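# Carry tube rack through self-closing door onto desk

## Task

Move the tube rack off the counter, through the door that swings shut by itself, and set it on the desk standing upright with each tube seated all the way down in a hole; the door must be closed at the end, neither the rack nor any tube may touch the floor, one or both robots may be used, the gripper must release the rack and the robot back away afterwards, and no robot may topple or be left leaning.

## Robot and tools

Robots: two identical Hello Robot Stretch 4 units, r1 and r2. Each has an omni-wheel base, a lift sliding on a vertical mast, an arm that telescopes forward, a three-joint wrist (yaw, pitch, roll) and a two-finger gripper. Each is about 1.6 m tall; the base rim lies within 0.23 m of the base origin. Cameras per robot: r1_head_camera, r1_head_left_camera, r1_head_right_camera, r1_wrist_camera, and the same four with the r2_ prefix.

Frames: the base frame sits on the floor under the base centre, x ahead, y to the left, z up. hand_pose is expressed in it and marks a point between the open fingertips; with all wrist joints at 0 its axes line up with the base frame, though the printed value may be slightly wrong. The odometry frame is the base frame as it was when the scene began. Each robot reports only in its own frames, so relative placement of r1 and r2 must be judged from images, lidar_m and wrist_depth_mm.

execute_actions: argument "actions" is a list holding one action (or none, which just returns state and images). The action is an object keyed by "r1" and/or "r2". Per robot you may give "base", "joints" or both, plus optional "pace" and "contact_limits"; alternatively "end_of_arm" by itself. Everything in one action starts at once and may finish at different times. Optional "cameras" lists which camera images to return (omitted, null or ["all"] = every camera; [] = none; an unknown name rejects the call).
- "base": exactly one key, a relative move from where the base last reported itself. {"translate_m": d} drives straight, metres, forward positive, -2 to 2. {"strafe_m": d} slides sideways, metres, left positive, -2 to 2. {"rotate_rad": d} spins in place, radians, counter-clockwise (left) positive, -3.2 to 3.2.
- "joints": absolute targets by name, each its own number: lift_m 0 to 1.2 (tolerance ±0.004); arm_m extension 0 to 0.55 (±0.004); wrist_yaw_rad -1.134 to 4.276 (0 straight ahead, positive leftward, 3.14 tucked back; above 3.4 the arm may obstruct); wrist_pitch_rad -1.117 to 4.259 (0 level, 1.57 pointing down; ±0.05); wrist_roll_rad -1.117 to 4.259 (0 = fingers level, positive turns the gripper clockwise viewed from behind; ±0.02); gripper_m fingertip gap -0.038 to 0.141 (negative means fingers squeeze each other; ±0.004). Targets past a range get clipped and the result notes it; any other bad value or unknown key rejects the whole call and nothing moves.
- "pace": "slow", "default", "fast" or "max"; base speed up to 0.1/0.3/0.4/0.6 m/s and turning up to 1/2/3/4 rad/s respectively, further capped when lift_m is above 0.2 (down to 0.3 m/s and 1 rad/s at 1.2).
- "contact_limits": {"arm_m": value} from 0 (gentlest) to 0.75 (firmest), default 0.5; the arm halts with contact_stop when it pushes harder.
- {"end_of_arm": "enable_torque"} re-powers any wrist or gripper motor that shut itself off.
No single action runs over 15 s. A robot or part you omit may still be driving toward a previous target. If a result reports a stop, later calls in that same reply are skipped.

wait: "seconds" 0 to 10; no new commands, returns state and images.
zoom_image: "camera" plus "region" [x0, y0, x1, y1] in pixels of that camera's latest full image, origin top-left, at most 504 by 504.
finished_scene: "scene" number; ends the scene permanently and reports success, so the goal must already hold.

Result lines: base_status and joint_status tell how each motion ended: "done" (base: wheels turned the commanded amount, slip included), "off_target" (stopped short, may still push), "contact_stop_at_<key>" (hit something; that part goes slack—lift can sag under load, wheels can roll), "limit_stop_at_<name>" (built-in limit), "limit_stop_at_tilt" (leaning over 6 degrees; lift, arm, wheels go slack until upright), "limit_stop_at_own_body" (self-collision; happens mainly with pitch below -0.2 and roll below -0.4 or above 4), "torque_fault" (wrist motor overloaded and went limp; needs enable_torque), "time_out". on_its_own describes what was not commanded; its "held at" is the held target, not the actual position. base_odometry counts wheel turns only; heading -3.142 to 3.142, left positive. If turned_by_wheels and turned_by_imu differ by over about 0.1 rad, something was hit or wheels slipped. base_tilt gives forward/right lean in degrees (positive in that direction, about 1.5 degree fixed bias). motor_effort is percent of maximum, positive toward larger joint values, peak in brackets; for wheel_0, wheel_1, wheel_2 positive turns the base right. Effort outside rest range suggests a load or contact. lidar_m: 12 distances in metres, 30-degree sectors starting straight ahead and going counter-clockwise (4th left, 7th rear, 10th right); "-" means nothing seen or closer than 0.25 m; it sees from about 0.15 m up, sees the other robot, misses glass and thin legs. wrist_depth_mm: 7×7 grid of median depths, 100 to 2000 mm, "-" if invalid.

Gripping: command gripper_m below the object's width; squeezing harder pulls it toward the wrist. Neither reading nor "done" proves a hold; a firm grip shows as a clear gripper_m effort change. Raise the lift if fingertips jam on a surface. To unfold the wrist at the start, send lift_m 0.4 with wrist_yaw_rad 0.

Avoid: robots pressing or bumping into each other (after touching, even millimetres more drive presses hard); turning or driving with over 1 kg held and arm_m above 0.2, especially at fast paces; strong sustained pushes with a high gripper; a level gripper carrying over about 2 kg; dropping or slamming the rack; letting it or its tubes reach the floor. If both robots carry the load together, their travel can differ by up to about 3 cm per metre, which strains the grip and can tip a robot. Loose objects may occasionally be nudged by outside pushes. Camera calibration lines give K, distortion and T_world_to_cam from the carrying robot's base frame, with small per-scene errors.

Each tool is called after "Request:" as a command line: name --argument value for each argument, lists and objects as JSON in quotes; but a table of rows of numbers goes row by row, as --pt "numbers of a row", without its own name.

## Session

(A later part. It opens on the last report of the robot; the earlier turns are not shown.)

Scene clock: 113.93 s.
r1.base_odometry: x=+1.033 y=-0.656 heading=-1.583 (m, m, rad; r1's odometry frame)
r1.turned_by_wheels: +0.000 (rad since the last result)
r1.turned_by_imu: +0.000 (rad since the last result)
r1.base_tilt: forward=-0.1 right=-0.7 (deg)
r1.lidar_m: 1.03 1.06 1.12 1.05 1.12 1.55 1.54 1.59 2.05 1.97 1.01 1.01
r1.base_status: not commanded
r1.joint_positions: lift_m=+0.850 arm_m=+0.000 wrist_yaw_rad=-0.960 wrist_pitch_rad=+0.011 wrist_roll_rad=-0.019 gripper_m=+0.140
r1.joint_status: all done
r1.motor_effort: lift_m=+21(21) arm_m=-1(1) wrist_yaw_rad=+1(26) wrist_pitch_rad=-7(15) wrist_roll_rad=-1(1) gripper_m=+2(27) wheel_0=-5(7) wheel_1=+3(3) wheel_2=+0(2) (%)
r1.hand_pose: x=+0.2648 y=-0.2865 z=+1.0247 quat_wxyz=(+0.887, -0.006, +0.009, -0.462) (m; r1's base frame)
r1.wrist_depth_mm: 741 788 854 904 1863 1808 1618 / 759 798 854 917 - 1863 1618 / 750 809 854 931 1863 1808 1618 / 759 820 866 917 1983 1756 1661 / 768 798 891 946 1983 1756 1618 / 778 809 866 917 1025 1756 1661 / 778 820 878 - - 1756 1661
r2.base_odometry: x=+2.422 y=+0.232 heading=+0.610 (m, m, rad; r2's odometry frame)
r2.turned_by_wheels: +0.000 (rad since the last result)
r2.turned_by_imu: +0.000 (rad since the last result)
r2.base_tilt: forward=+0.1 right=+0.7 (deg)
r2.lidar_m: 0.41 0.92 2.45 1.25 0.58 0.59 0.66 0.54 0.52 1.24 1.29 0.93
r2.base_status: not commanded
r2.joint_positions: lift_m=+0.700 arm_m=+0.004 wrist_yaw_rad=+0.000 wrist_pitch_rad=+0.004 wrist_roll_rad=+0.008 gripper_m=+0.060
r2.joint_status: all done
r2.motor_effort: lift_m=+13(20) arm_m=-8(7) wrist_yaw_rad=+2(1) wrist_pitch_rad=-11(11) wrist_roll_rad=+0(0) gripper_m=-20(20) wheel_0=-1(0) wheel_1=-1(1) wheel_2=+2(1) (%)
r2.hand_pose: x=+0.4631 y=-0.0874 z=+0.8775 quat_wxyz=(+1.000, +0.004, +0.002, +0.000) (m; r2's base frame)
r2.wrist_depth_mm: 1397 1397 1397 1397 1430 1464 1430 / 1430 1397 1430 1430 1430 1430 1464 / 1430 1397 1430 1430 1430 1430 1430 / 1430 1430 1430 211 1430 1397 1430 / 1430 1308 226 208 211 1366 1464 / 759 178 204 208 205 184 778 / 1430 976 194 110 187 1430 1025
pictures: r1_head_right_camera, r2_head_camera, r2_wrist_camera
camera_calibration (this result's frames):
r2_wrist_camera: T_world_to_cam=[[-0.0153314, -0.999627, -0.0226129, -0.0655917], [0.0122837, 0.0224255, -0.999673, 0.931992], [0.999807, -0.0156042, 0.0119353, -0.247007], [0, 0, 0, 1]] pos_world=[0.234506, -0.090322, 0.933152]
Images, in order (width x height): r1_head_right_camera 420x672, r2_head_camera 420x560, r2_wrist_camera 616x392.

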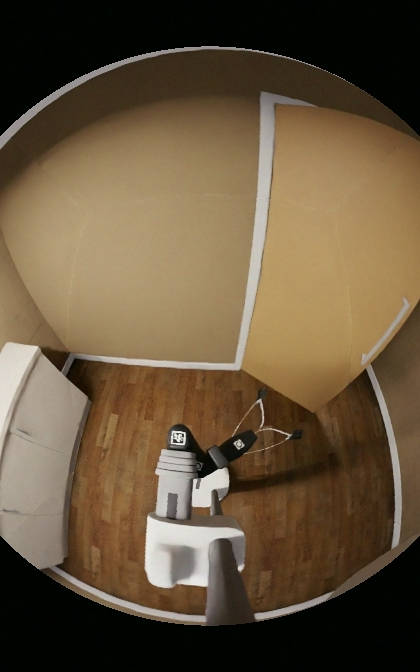

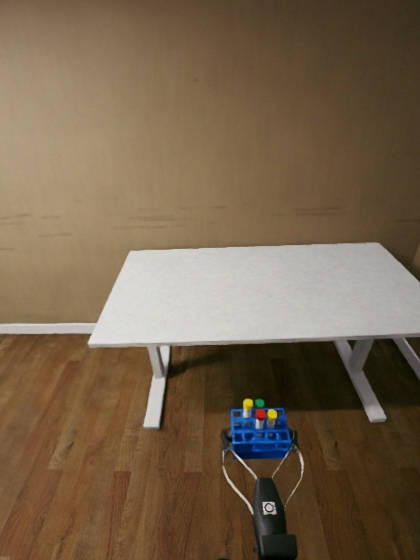

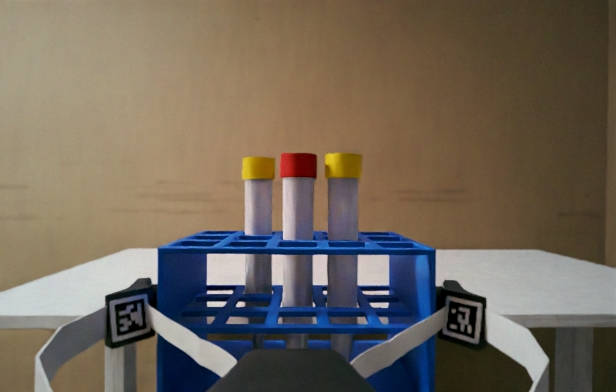

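Request:
execute_actions --actions '[{"r2":{"base":{"translate_m":0.3},"joints":{"arm_m":0.3,"lift_m":0.65}}}]' --cameras '[]'

Request:
execute_actions --actions '[{"r2":{"joints":{"lift_m":0.6},"pace":"slow"}}]' --cameras '["r2_head_camera","r2_wrist_camera"]'

Scene clock: 118.90 s.
r1.base_odometry: x=+1.033 y=-0.656 heading=-1.583 (m, m, rad; r1's odometry frame)
r1.turned_by_wheels: +0.000 (rad since the last result)
r1.turned_by_imu: +0.000 (rad since the last result)
r1.base_tilt: forward=+0.1 right=-0.7 (deg)
r1.lidar_m: 1.01 1.08 1.11 1.07 1.12 1.56 1.55 1.62 2.03 1.97 1.46 1.05
r1.base_status: not commanded
r1.joint_positions: lift_m=+0.850 arm_m=+0.000 wrist_yaw_rad=-0.960 wrist_pitch_rad=+0.011 wrist_roll_rad=-0.019 gripper_m=+0.140
r1.joint_status: not commanded
r1.motor_effort: lift_m=+21(21) arm_m=-1(1) wrist_yaw_rad=+0(3) wrist_pitch_rad=-7(6) wrist_roll_rad=-1(0) gripper_m=+5(2) wheel_0=-5(5) wheel_1=+3(3) wheel_2=+0(0) (%)
r1.hand_pose: x=+0.2648 y=-0.2865 z=+1.0247 quat_wxyz=(+0.887, -0.006, +0.009, -0.462) (m; r1's base frame)
r1.wrist_depth_mm: 788 946 1160 1537 - 1808 1576 / 788 946 1182 1576 1921 1863 1618 / 809 946 1229 1618 - 1808 1618 / 798 960 1182 1618 - 1921 1618 / 820 946 1205 1661 - 1863 1661 / 820 931 1138 1464 - 1756 1576 / 842 960 1160 - - 1808 1661
r2.base_odometry: x=+2.668 y=+0.404 heading=+0.611 (m, m, rad; r2's odometry frame)
r2.turned_by_wheels: +0.000 (rad since the last result)
r2.turned_by_imu: -0.002 (rad since the last result)
r2.base_tilt: forward=+0.1 right=+0.7 (deg)
r2.lidar_m: 0.59 0.63 1.99 2.33 0.90 0.71 0.70 0.74 0.93 1.25 0.84 0.62
r2.base_status: done
r2.joint_positions: lift_m=+0.650 arm_m=+0.299 wrist_yaw_rad=+0.000 wrist_pitch_rad=+0.004 wrist_roll_rad=+0.008 gripper_m=+0.060
r2.joint_status: all done
r2.motor_effort: lift_m=+13(13) arm_m=+8(9) wrist_yaw_rad=+1(2) wrist_pitch_rad=-10(10) wrist_roll_rad=-1(1) gripper_m=-20(20) wheel_0=+0(4) wheel_1=+1(6) wheel_2=+1(10) (%)
r2.hand_pose: x=+0.7581 y=-0.0874 z=+0.8275 quat_wxyz=(+1.000, +0.004, +0.002, +0.000) (m; r2's base frame)
r2.wrist_depth_mm: 831 842 831 842 854 854 854 / 842 842 842 854 842 854 854 / 842 854 842 866 842 854 854 / 831 842 842 209 842 854 866 / 842 831 225 209 212 866 854 / 512 179 204 207 206 184 530 / 327 310 195 110 187 332 338
pictures: none
No camera images: the call's "cameras" was empty. Leave "cameras" out to get every camera's image.

Scene clock: 120.20 s.
r1.base_odometry: x=+1.033 y=-0.656 heading=-1.583 (m, m, rad; r1's odometry frame)
r1.turned_by_wheels: +0.000 (rad since the last result)
r1.turned_by_imu: +0.000 (rad since the last result)
r1.base_tilt: forward=-0.3 right=-0.7 (deg)
r1.lidar_m: 1.03 1.06 1.11 1.05 1.13 1.56 1.53 1.62 2.06 1.98 1.45 1.05
r1.base_status: not commanded
r1.joint_positions: lift_m=+0.850 arm_m=+0.000 wrist_yaw_rad=-0.960 wrist_pitch_rad=+0.011 wrist_roll_rad=-0.019 gripper_m=+0.140
r1.joint_status: not commanded
r1.motor_effort: lift_m=+21(20) arm_m=-1(1) wrist_yaw_rad=+0(3) wrist_pitch_rad=-6(6) wrist_roll_rad=-1(1) gripper_m=-1(2) wheel_0=-5(5) wheel_1=+3(3) wheel_2=-1(0) (%)
r1.hand_pose: x=+0.2648 y=-0.2865 z=+1.0247 quat_wxyz=(+0.887, -0.006, +0.009, -0.462) (m; r1's base frame)
r1.wrist_depth_mm: 788 946 1160 1537 - 1808 1618 / 788 931 1182 1537 - 1808 1618 / 798 960 1205 1618 1983 1808 1661 / 820 960 1229 1661 - 1808 1661 / 820 931 1229 1618 - 1863 1576 / 831 904 1160 1499 - 1708 1618 / 831 931 1182 - - 1756 1618
r2.base_odometry: x=+2.668 y=+0.404 heading=+0.611 (m, m, rad; r2's odometry frame)
r2.turned_by_wheels: +0.000 (rad since the last result)
r2.turned_by_imu: +0.000 (rad since the last result)
r2.base_tilt: forward=+0.1 right=+0.6 (deg)
r2.lidar_m: 0.60 0.60 2.03 2.36 0.90 0.75 0.71 0.74 0.90 1.26 0.86 0.63
r2.base_status: not commanded
r2.joint_positions: lift_m=+0.600 arm_m=+0.299 wrist_yaw_rad=+0.000 wrist_pitch_rad=+0.004 wrist_roll_rad=+0.008 gripper_m=+0.060
r2.joint_status: all done
r2.motor_effort: lift_m=+13(13) arm_m=+7(8) wrist_yaw_rad=+1(1) wrist_pitch_rad=-10(11) wrist_roll_rad=+0(1) gripper_m=-19(21) wheel_0=+0(0) wheel_1=+1(1) wheel_2=+1(1) (%)
r2.hand_pose: x=+0.7581 y=-0.0874 z=+0.7775 quat_wxyz=(+1.000, +0.004, +0.002, +0.000) (m; r2's base frame)
r2.wrist_depth_mm: 831 842 842 842 854 854 854 / 842 842 842 842 842 866 854 / 842 842 842 854 854 854 866 / 842 831 842 211 854 854 854 / 661 676 225 208 211 707 715 / 353 179 204 208 206 184 366 / 224 214 195 110 187 229 229
pictures: r2_head_camera, r2_wrist_camera
camera_calibration (this result's frames):
r2_wrist_camera: T_world_to_cam=[[-0.0152091, -0.999629, -0.022615, -0.0633853], [0.0124102, 0.0224271, -0.999671, 0.82834], [0.999807, -0.0154848, 0.0120645, -0.540905], [0, 0, 0, 1]] pos_world=[0.529557, -0.0903149, 0.83316]
Images, in order (width x height): r2_head_camera 420x560, r2_wrist_camera 616x392.

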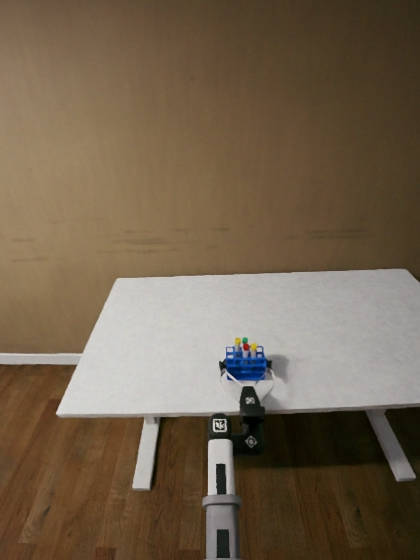

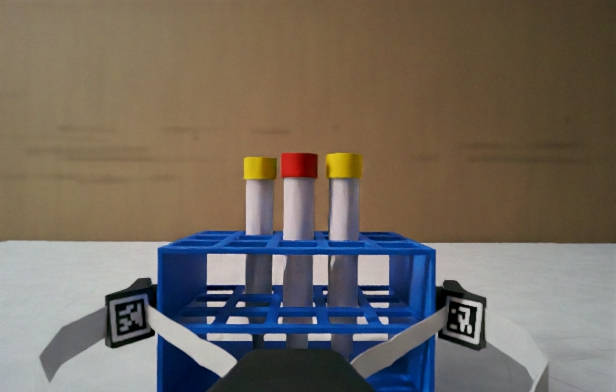

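7 mm more.

Request:
execute_actions --actions '[{"r2":{"joints":{"lift_m":0.592},"pace":"slow"}}]' --cameras '[]'

Request:
execute_actions --actions '[{"r2":{"joints":{"gripper_m":0.141}}}]' --cameras '[]'

Request:
execute_actions --actions '[{"r2":{"joints":{"arm_m":0.0},"base":{"translate_m":-0.15}}}]' --cameras '["r2_wrist_camera","r1_head_right_camera"]'

Request:
finished_scene --scene 1

Scene clock: 125.23 s.
r1.base_odometry: x=+1.033 y=-0.656 heading=-1.583 (m, m, rad; r1's odometry frame)
r1.turned_by_wheels: +0.000 (rad since the last result)
r1.turned_by_imu: +0.000 (rad since the last result)
r1.base_tilt: forward=-0.1 right=-0.8 (deg)
r1.lidar_m: 1.03 1.08 1.11 1.07 1.14 1.56 1.55 1.62 2.04 1.99 1.46 1.04
r1.base_status: not commanded
r1.joint_positions: lift_m=+0.850 arm_m=+0.000 wrist_yaw_rad=-0.960 wrist_pitch_rad=+0.011 wrist_roll_rad=-0.019 gripper_m=+0.140
r1.joint_status: not commanded
r1.motor_effort: lift_m=+21(21) arm_m=-1(1) wrist_yaw_rad=+2(5) wrist_pitch_rad=-6(6) wrist_roll_rad=-1(1) gripper_m=+0(1) wheel_0=-5(5) wheel_1=+3(2) wheel_2=+0(0) (%)
r1.hand_pose: x=+0.2648 y=-0.2865 z=+1.0247 quat_wxyz=(+0.887, -0.006, +0.009, -0.462) (m; r1's base frame)
r1.wrist_depth_mm: 788 931 1182 1499 1983 1808 1576 / 809 946 1182 1576 1983 1863 1618 / 798 960 1182 1618 - 1808 1661 / 820 946 1229 1576 - 1863 1661 / 809 946 1229 1618 - 1808 1661 / 809 904 1160 1499 1983 1708 1576 / 809 946 1182 - - 1808 1661
r2.base_odometry: x=+2.668 y=+0.404 heading=+0.611 (m, m, rad; r2's odometry frame)
r2.turned_by_wheels: +0.000 (rad since the last result)
r2.turned_by_imu: +0.000 (rad since the last result)
r2.base_tilt: forward=+0.1 right=+0.6 (deg)
r2.lidar_m: 0.60 0.59 2.00 2.37 0.88 0.73 0.71 0.73 0.90 1.25 0.87 0.63
r2.base_status: not commanded
r2.joint_positions: lift_m=+0.592 arm_m=+0.299 wrist_yaw_rad=+0.000 wrist_pitch_rad=+0.003 wrist_roll_rad=+0.008 gripper_m=+0.060
r2.joint_status: all done
r2.motor_effort: lift_m=+13(14) arm_m=+7(8) wrist_yaw_rad=+1(1) wrist_pitch_rad=-9(11) wrist_roll_rad=+0(0) gripper_m=-21(21) wheel_0=+0(0) wheel_1=+1(1) wheel_2=+1(1) (%)
r2.hand_pose: x=+0.7581 y=-0.0874 z=+0.7698 quat_wxyz=(+1.000, +0.004, +0.001, +0.000) (m; r2's base frame)
r2.wrist_depth_mm: 842 842 842 854 854 854 854 / 831 842 842 842 854 866 854 / 842 842 842 854 854 854 854 / 831 842 842 210 854 866 854 / 621 634 225 208 211 668 676 / 329 178 204 208 206 183 343 / 210 199 195 110 187 214 216
pictures: none
No camera images: the call's "cameras" was empty. Leave "cameras" out to get every camera's image.

Scene clock: 127.07 s.
r1.base_odometry: x=+1.033 y=-0.656 heading=-1.583 (m, m, rad; r1's odometry frame)
r1.turned_by_wheels: +0.000 (rad since the last result)
r1.turned_by_imu: +0.000 (rad since the last result)
r1.base_tilt: forward=+0.0 right=-0.8 (deg)
r1.lidar_m: 1.02 1.07 1.10 1.07 1.14 1.54 1.54 1.59 2.05 1.98 1.45 1.06
r1.base_status: not commanded
r1.joint_positions: lift_m=+0.850 arm_m=+0.000 wrist_yaw_rad=-0.960 wrist_pitch_rad=+0.011 wrist_roll_rad=-0.019 gripper_m=+0.140
r1.joint_status: not commanded
r1.motor_effort: lift_m=+21(21) arm_m=-1(1) wrist_yaw_rad=+4(1) wrist_pitch_rad=-7(7) wrist_roll_rad=-1(1) gripper_m=+0(4) wheel_0=-5(5) wheel_1=+3(3) wheel_2=+0(0) (%)
r1.hand_pose: x=+0.2648 y=-0.2865 z=+1.0247 quat_wxyz=(+0.887, -0.006, +0.009, -0.462) (m; r1's base frame)
r1.wrist_depth_mm: 778 931 1160 1499 - 1756 1618 / 798 946 1182 1576 - 1863 1618 / 809 960 1205 1576 - 1863 1576 / 809 960 1205 1576 - 1863 1618 / 809 946 1182 1661 - 1756 1618 / 809 931 1138 1499 - 1708 1708 / 820 946 1160 - - 1863 1618
r2.base_odometry: x=+2.668 y=+0.404 heading=+0.611 (m, m, rad; r2's odometry frame)
r2.turned_by_wheels: +0.000 (rad since the last result)
r2.turned_by_imu: +0.000 (rad since the last result)
r2.base_tilt: forward=+0.1 right=+0.7 (deg)
r2.lidar_m: 0.60 0.62 2.01 2.35 0.92 0.71 0.70 0.74 0.92 1.24 0.84 0.61
r2.base_status: not commanded
r2.joint_positions: lift_m=+0.592 arm_m=+0.299 wrist_yaw_rad=+0.000 wrist_pitch_rad=+0.003 wrist_roll_rad=+0.008 gripper_m=+0.141
r2.joint_status: all done
r2.motor_effort: lift_m=+13(13) arm_m=+7(8) wrist_yaw_rad=+1(1) wrist_pitch_rad=-8(8) wrist_roll_rad=-1(1) gripper_m=+0(21) wheel_0=+0(0) wheel_1=+1(1) wheel_2=+1(1) (%)
r2.hand_pose: x=+0.7581 y=-0.0874 z=+0.7699 quat_wxyz=(+1.000, +0.004, +0.001, +0.000) (m; r2's base frame)
r2.wrist_depth_mm: 842 842 854 842 854 854 854 / 831 854 854 854 842 854 866 / 842 854 842 854 854 842 854 / 831 842 854 230 866 854 854 / 627 634 256 230 274 676 676 / 330 200 224 230 213 215 343 / 224 217 220 110 222 216 229
pictures: none
No camera images: the call's "cameras" was empty. Leave "cameras" out to get every camera's image.

Scene clock: 129.07 s.
r1.base_odometry: x=+1.033 y=-0.656 heading=-1.583 (m, m, rad; r1's odometry frame)
r1.turned_by_wheels: +0.000 (rad since the last result)
r1.turned_by_imu: +0.000 (rad since the last result)
r1.base_tilt: forward=-0.1 right=-0.6 (deg)
r1.lidar_m: 1.02 1.07 1.12 1.05 1.12 1.57 1.55 1.60 2.06 1.96 1.46 1.04
r1.base_status: not commanded
r1.joint_positions: lift_m=+0.850 arm_m=+0.000 wrist_yaw_rad=-0.960 wrist_pitch_rad=+0.011 wrist_roll_rad=-0.019 gripper_m=+0.140
r1.joint_status: not commanded
r1.motor_effort: lift_m=+21(21) arm_m=-1(1) wrist_yaw_rad=+2(2) wrist_pitch_rad=-6(7) wrist_roll_rad=-1(1) gripper_m=+1(1) wheel_0=-5(5) wheel_1=+3(3) wheel_2=-1(0) (%)
r1.hand_pose: x=+0.2648 y=-0.2865 z=+1.0247 quat_wxyz=(+0.887, -0.006, +0.009, -0.462) (m; r1's base frame)
r1.wrist_depth_mm: 778 917 1182 1499 - 1756 1618 / 798 946 1182 1576 - 1863 1661 / 798 960 1182 1618 - 1863 1661 / 809 976 1182 1618 - 1863 1661 / 809 946 1229 1618 - 1808 1618 / 831 931 1138 1464 - 1708 1576 / 831 960 1182 - - 1808 1661
r2.base_odometry: x=+2.545 y=+0.318 heading=+0.611 (m, m, rad; r2's odometry frame)
r2.turned_by_wheels: +0.000 (rad since the last result)
r2.turned_by_imu: +0.001 (rad since the last result)
r2.base_tilt: forward=+0.1 right=+0.6 (deg)
r2.lidar_m: 0.72 0.78 2.22 1.83 0.68 0.58 0.53 0.59 0.69 1.25 1.08 0.79
r2.base_status: done
r2.joint_positions: lift_m=+0.592 arm_m=+0.004 wrist_yaw_rad=+0.000 wrist_pitch_rad=+0.003 wrist_roll_rad=+0.008 gripper_m=+0.141
r2.joint_status: all done
joint sent to its limit — the command would take r2.arm_m past its lower limit, so that joint was sent only as far as its limit.
r2.motor_effort: lift_m=+13(13) arm_m=-7(7) wrist_yaw_rad=+2(0) wrist_pitch_rad=-7(7) wrist_roll_rad=-3(1) gripper_m=+0(0) wheel_0=+1(4) wheel_1=-1(4) wheel_2=-2(7) (%)
r2.hand_pose: x=+0.4631 y=-0.0875 z=+0.7699 quat_wxyz=(+1.000, +0.004, +0.001, +0.000) (m; r2's base frame)
r2.wrist_depth_mm: 1255 1281 1281 1255 1281 1308 1308 / 1255 1281 1281 1281 1308 1281 1281 / 1255 1281 1281 1281 1281 1308 1281 / 1281 1281 1281 1281 1281 1281 1308 / 634 654 661 647 683 683 691 / 1255 200 504 1308 517 216 1308 / 1255 1281 1281 110 1281 1308 1281
pictures: r1_head_right_camera, r2_wrist_camera
camera_calibration (this result's frames):
r2_wrist_camera: T_world_to_cam=[[-0.0154849, -0.999624, -0.0226329, -0.0679904], [0.0135735, 0.0224234, -0.999656, 0.823814], [0.999788, -0.0157868, 0.0132212, -0.24675], [0, 0, 0, 1]] pos_world=[0.234462, -0.090333, 0.825255]
Images, in order (width x height): r1_head_right_camera 420x672, r2_wrist_camera 616x392.

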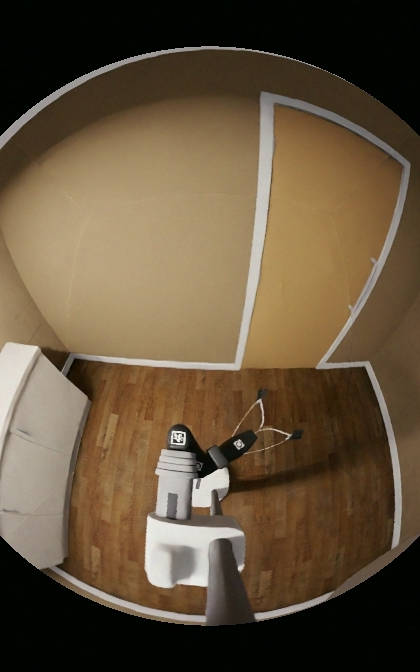

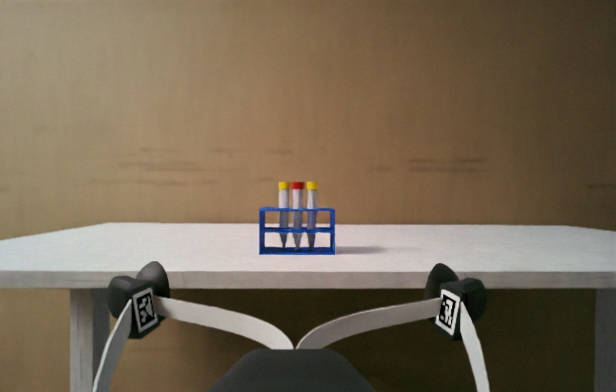

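The scene is finished: the task was done.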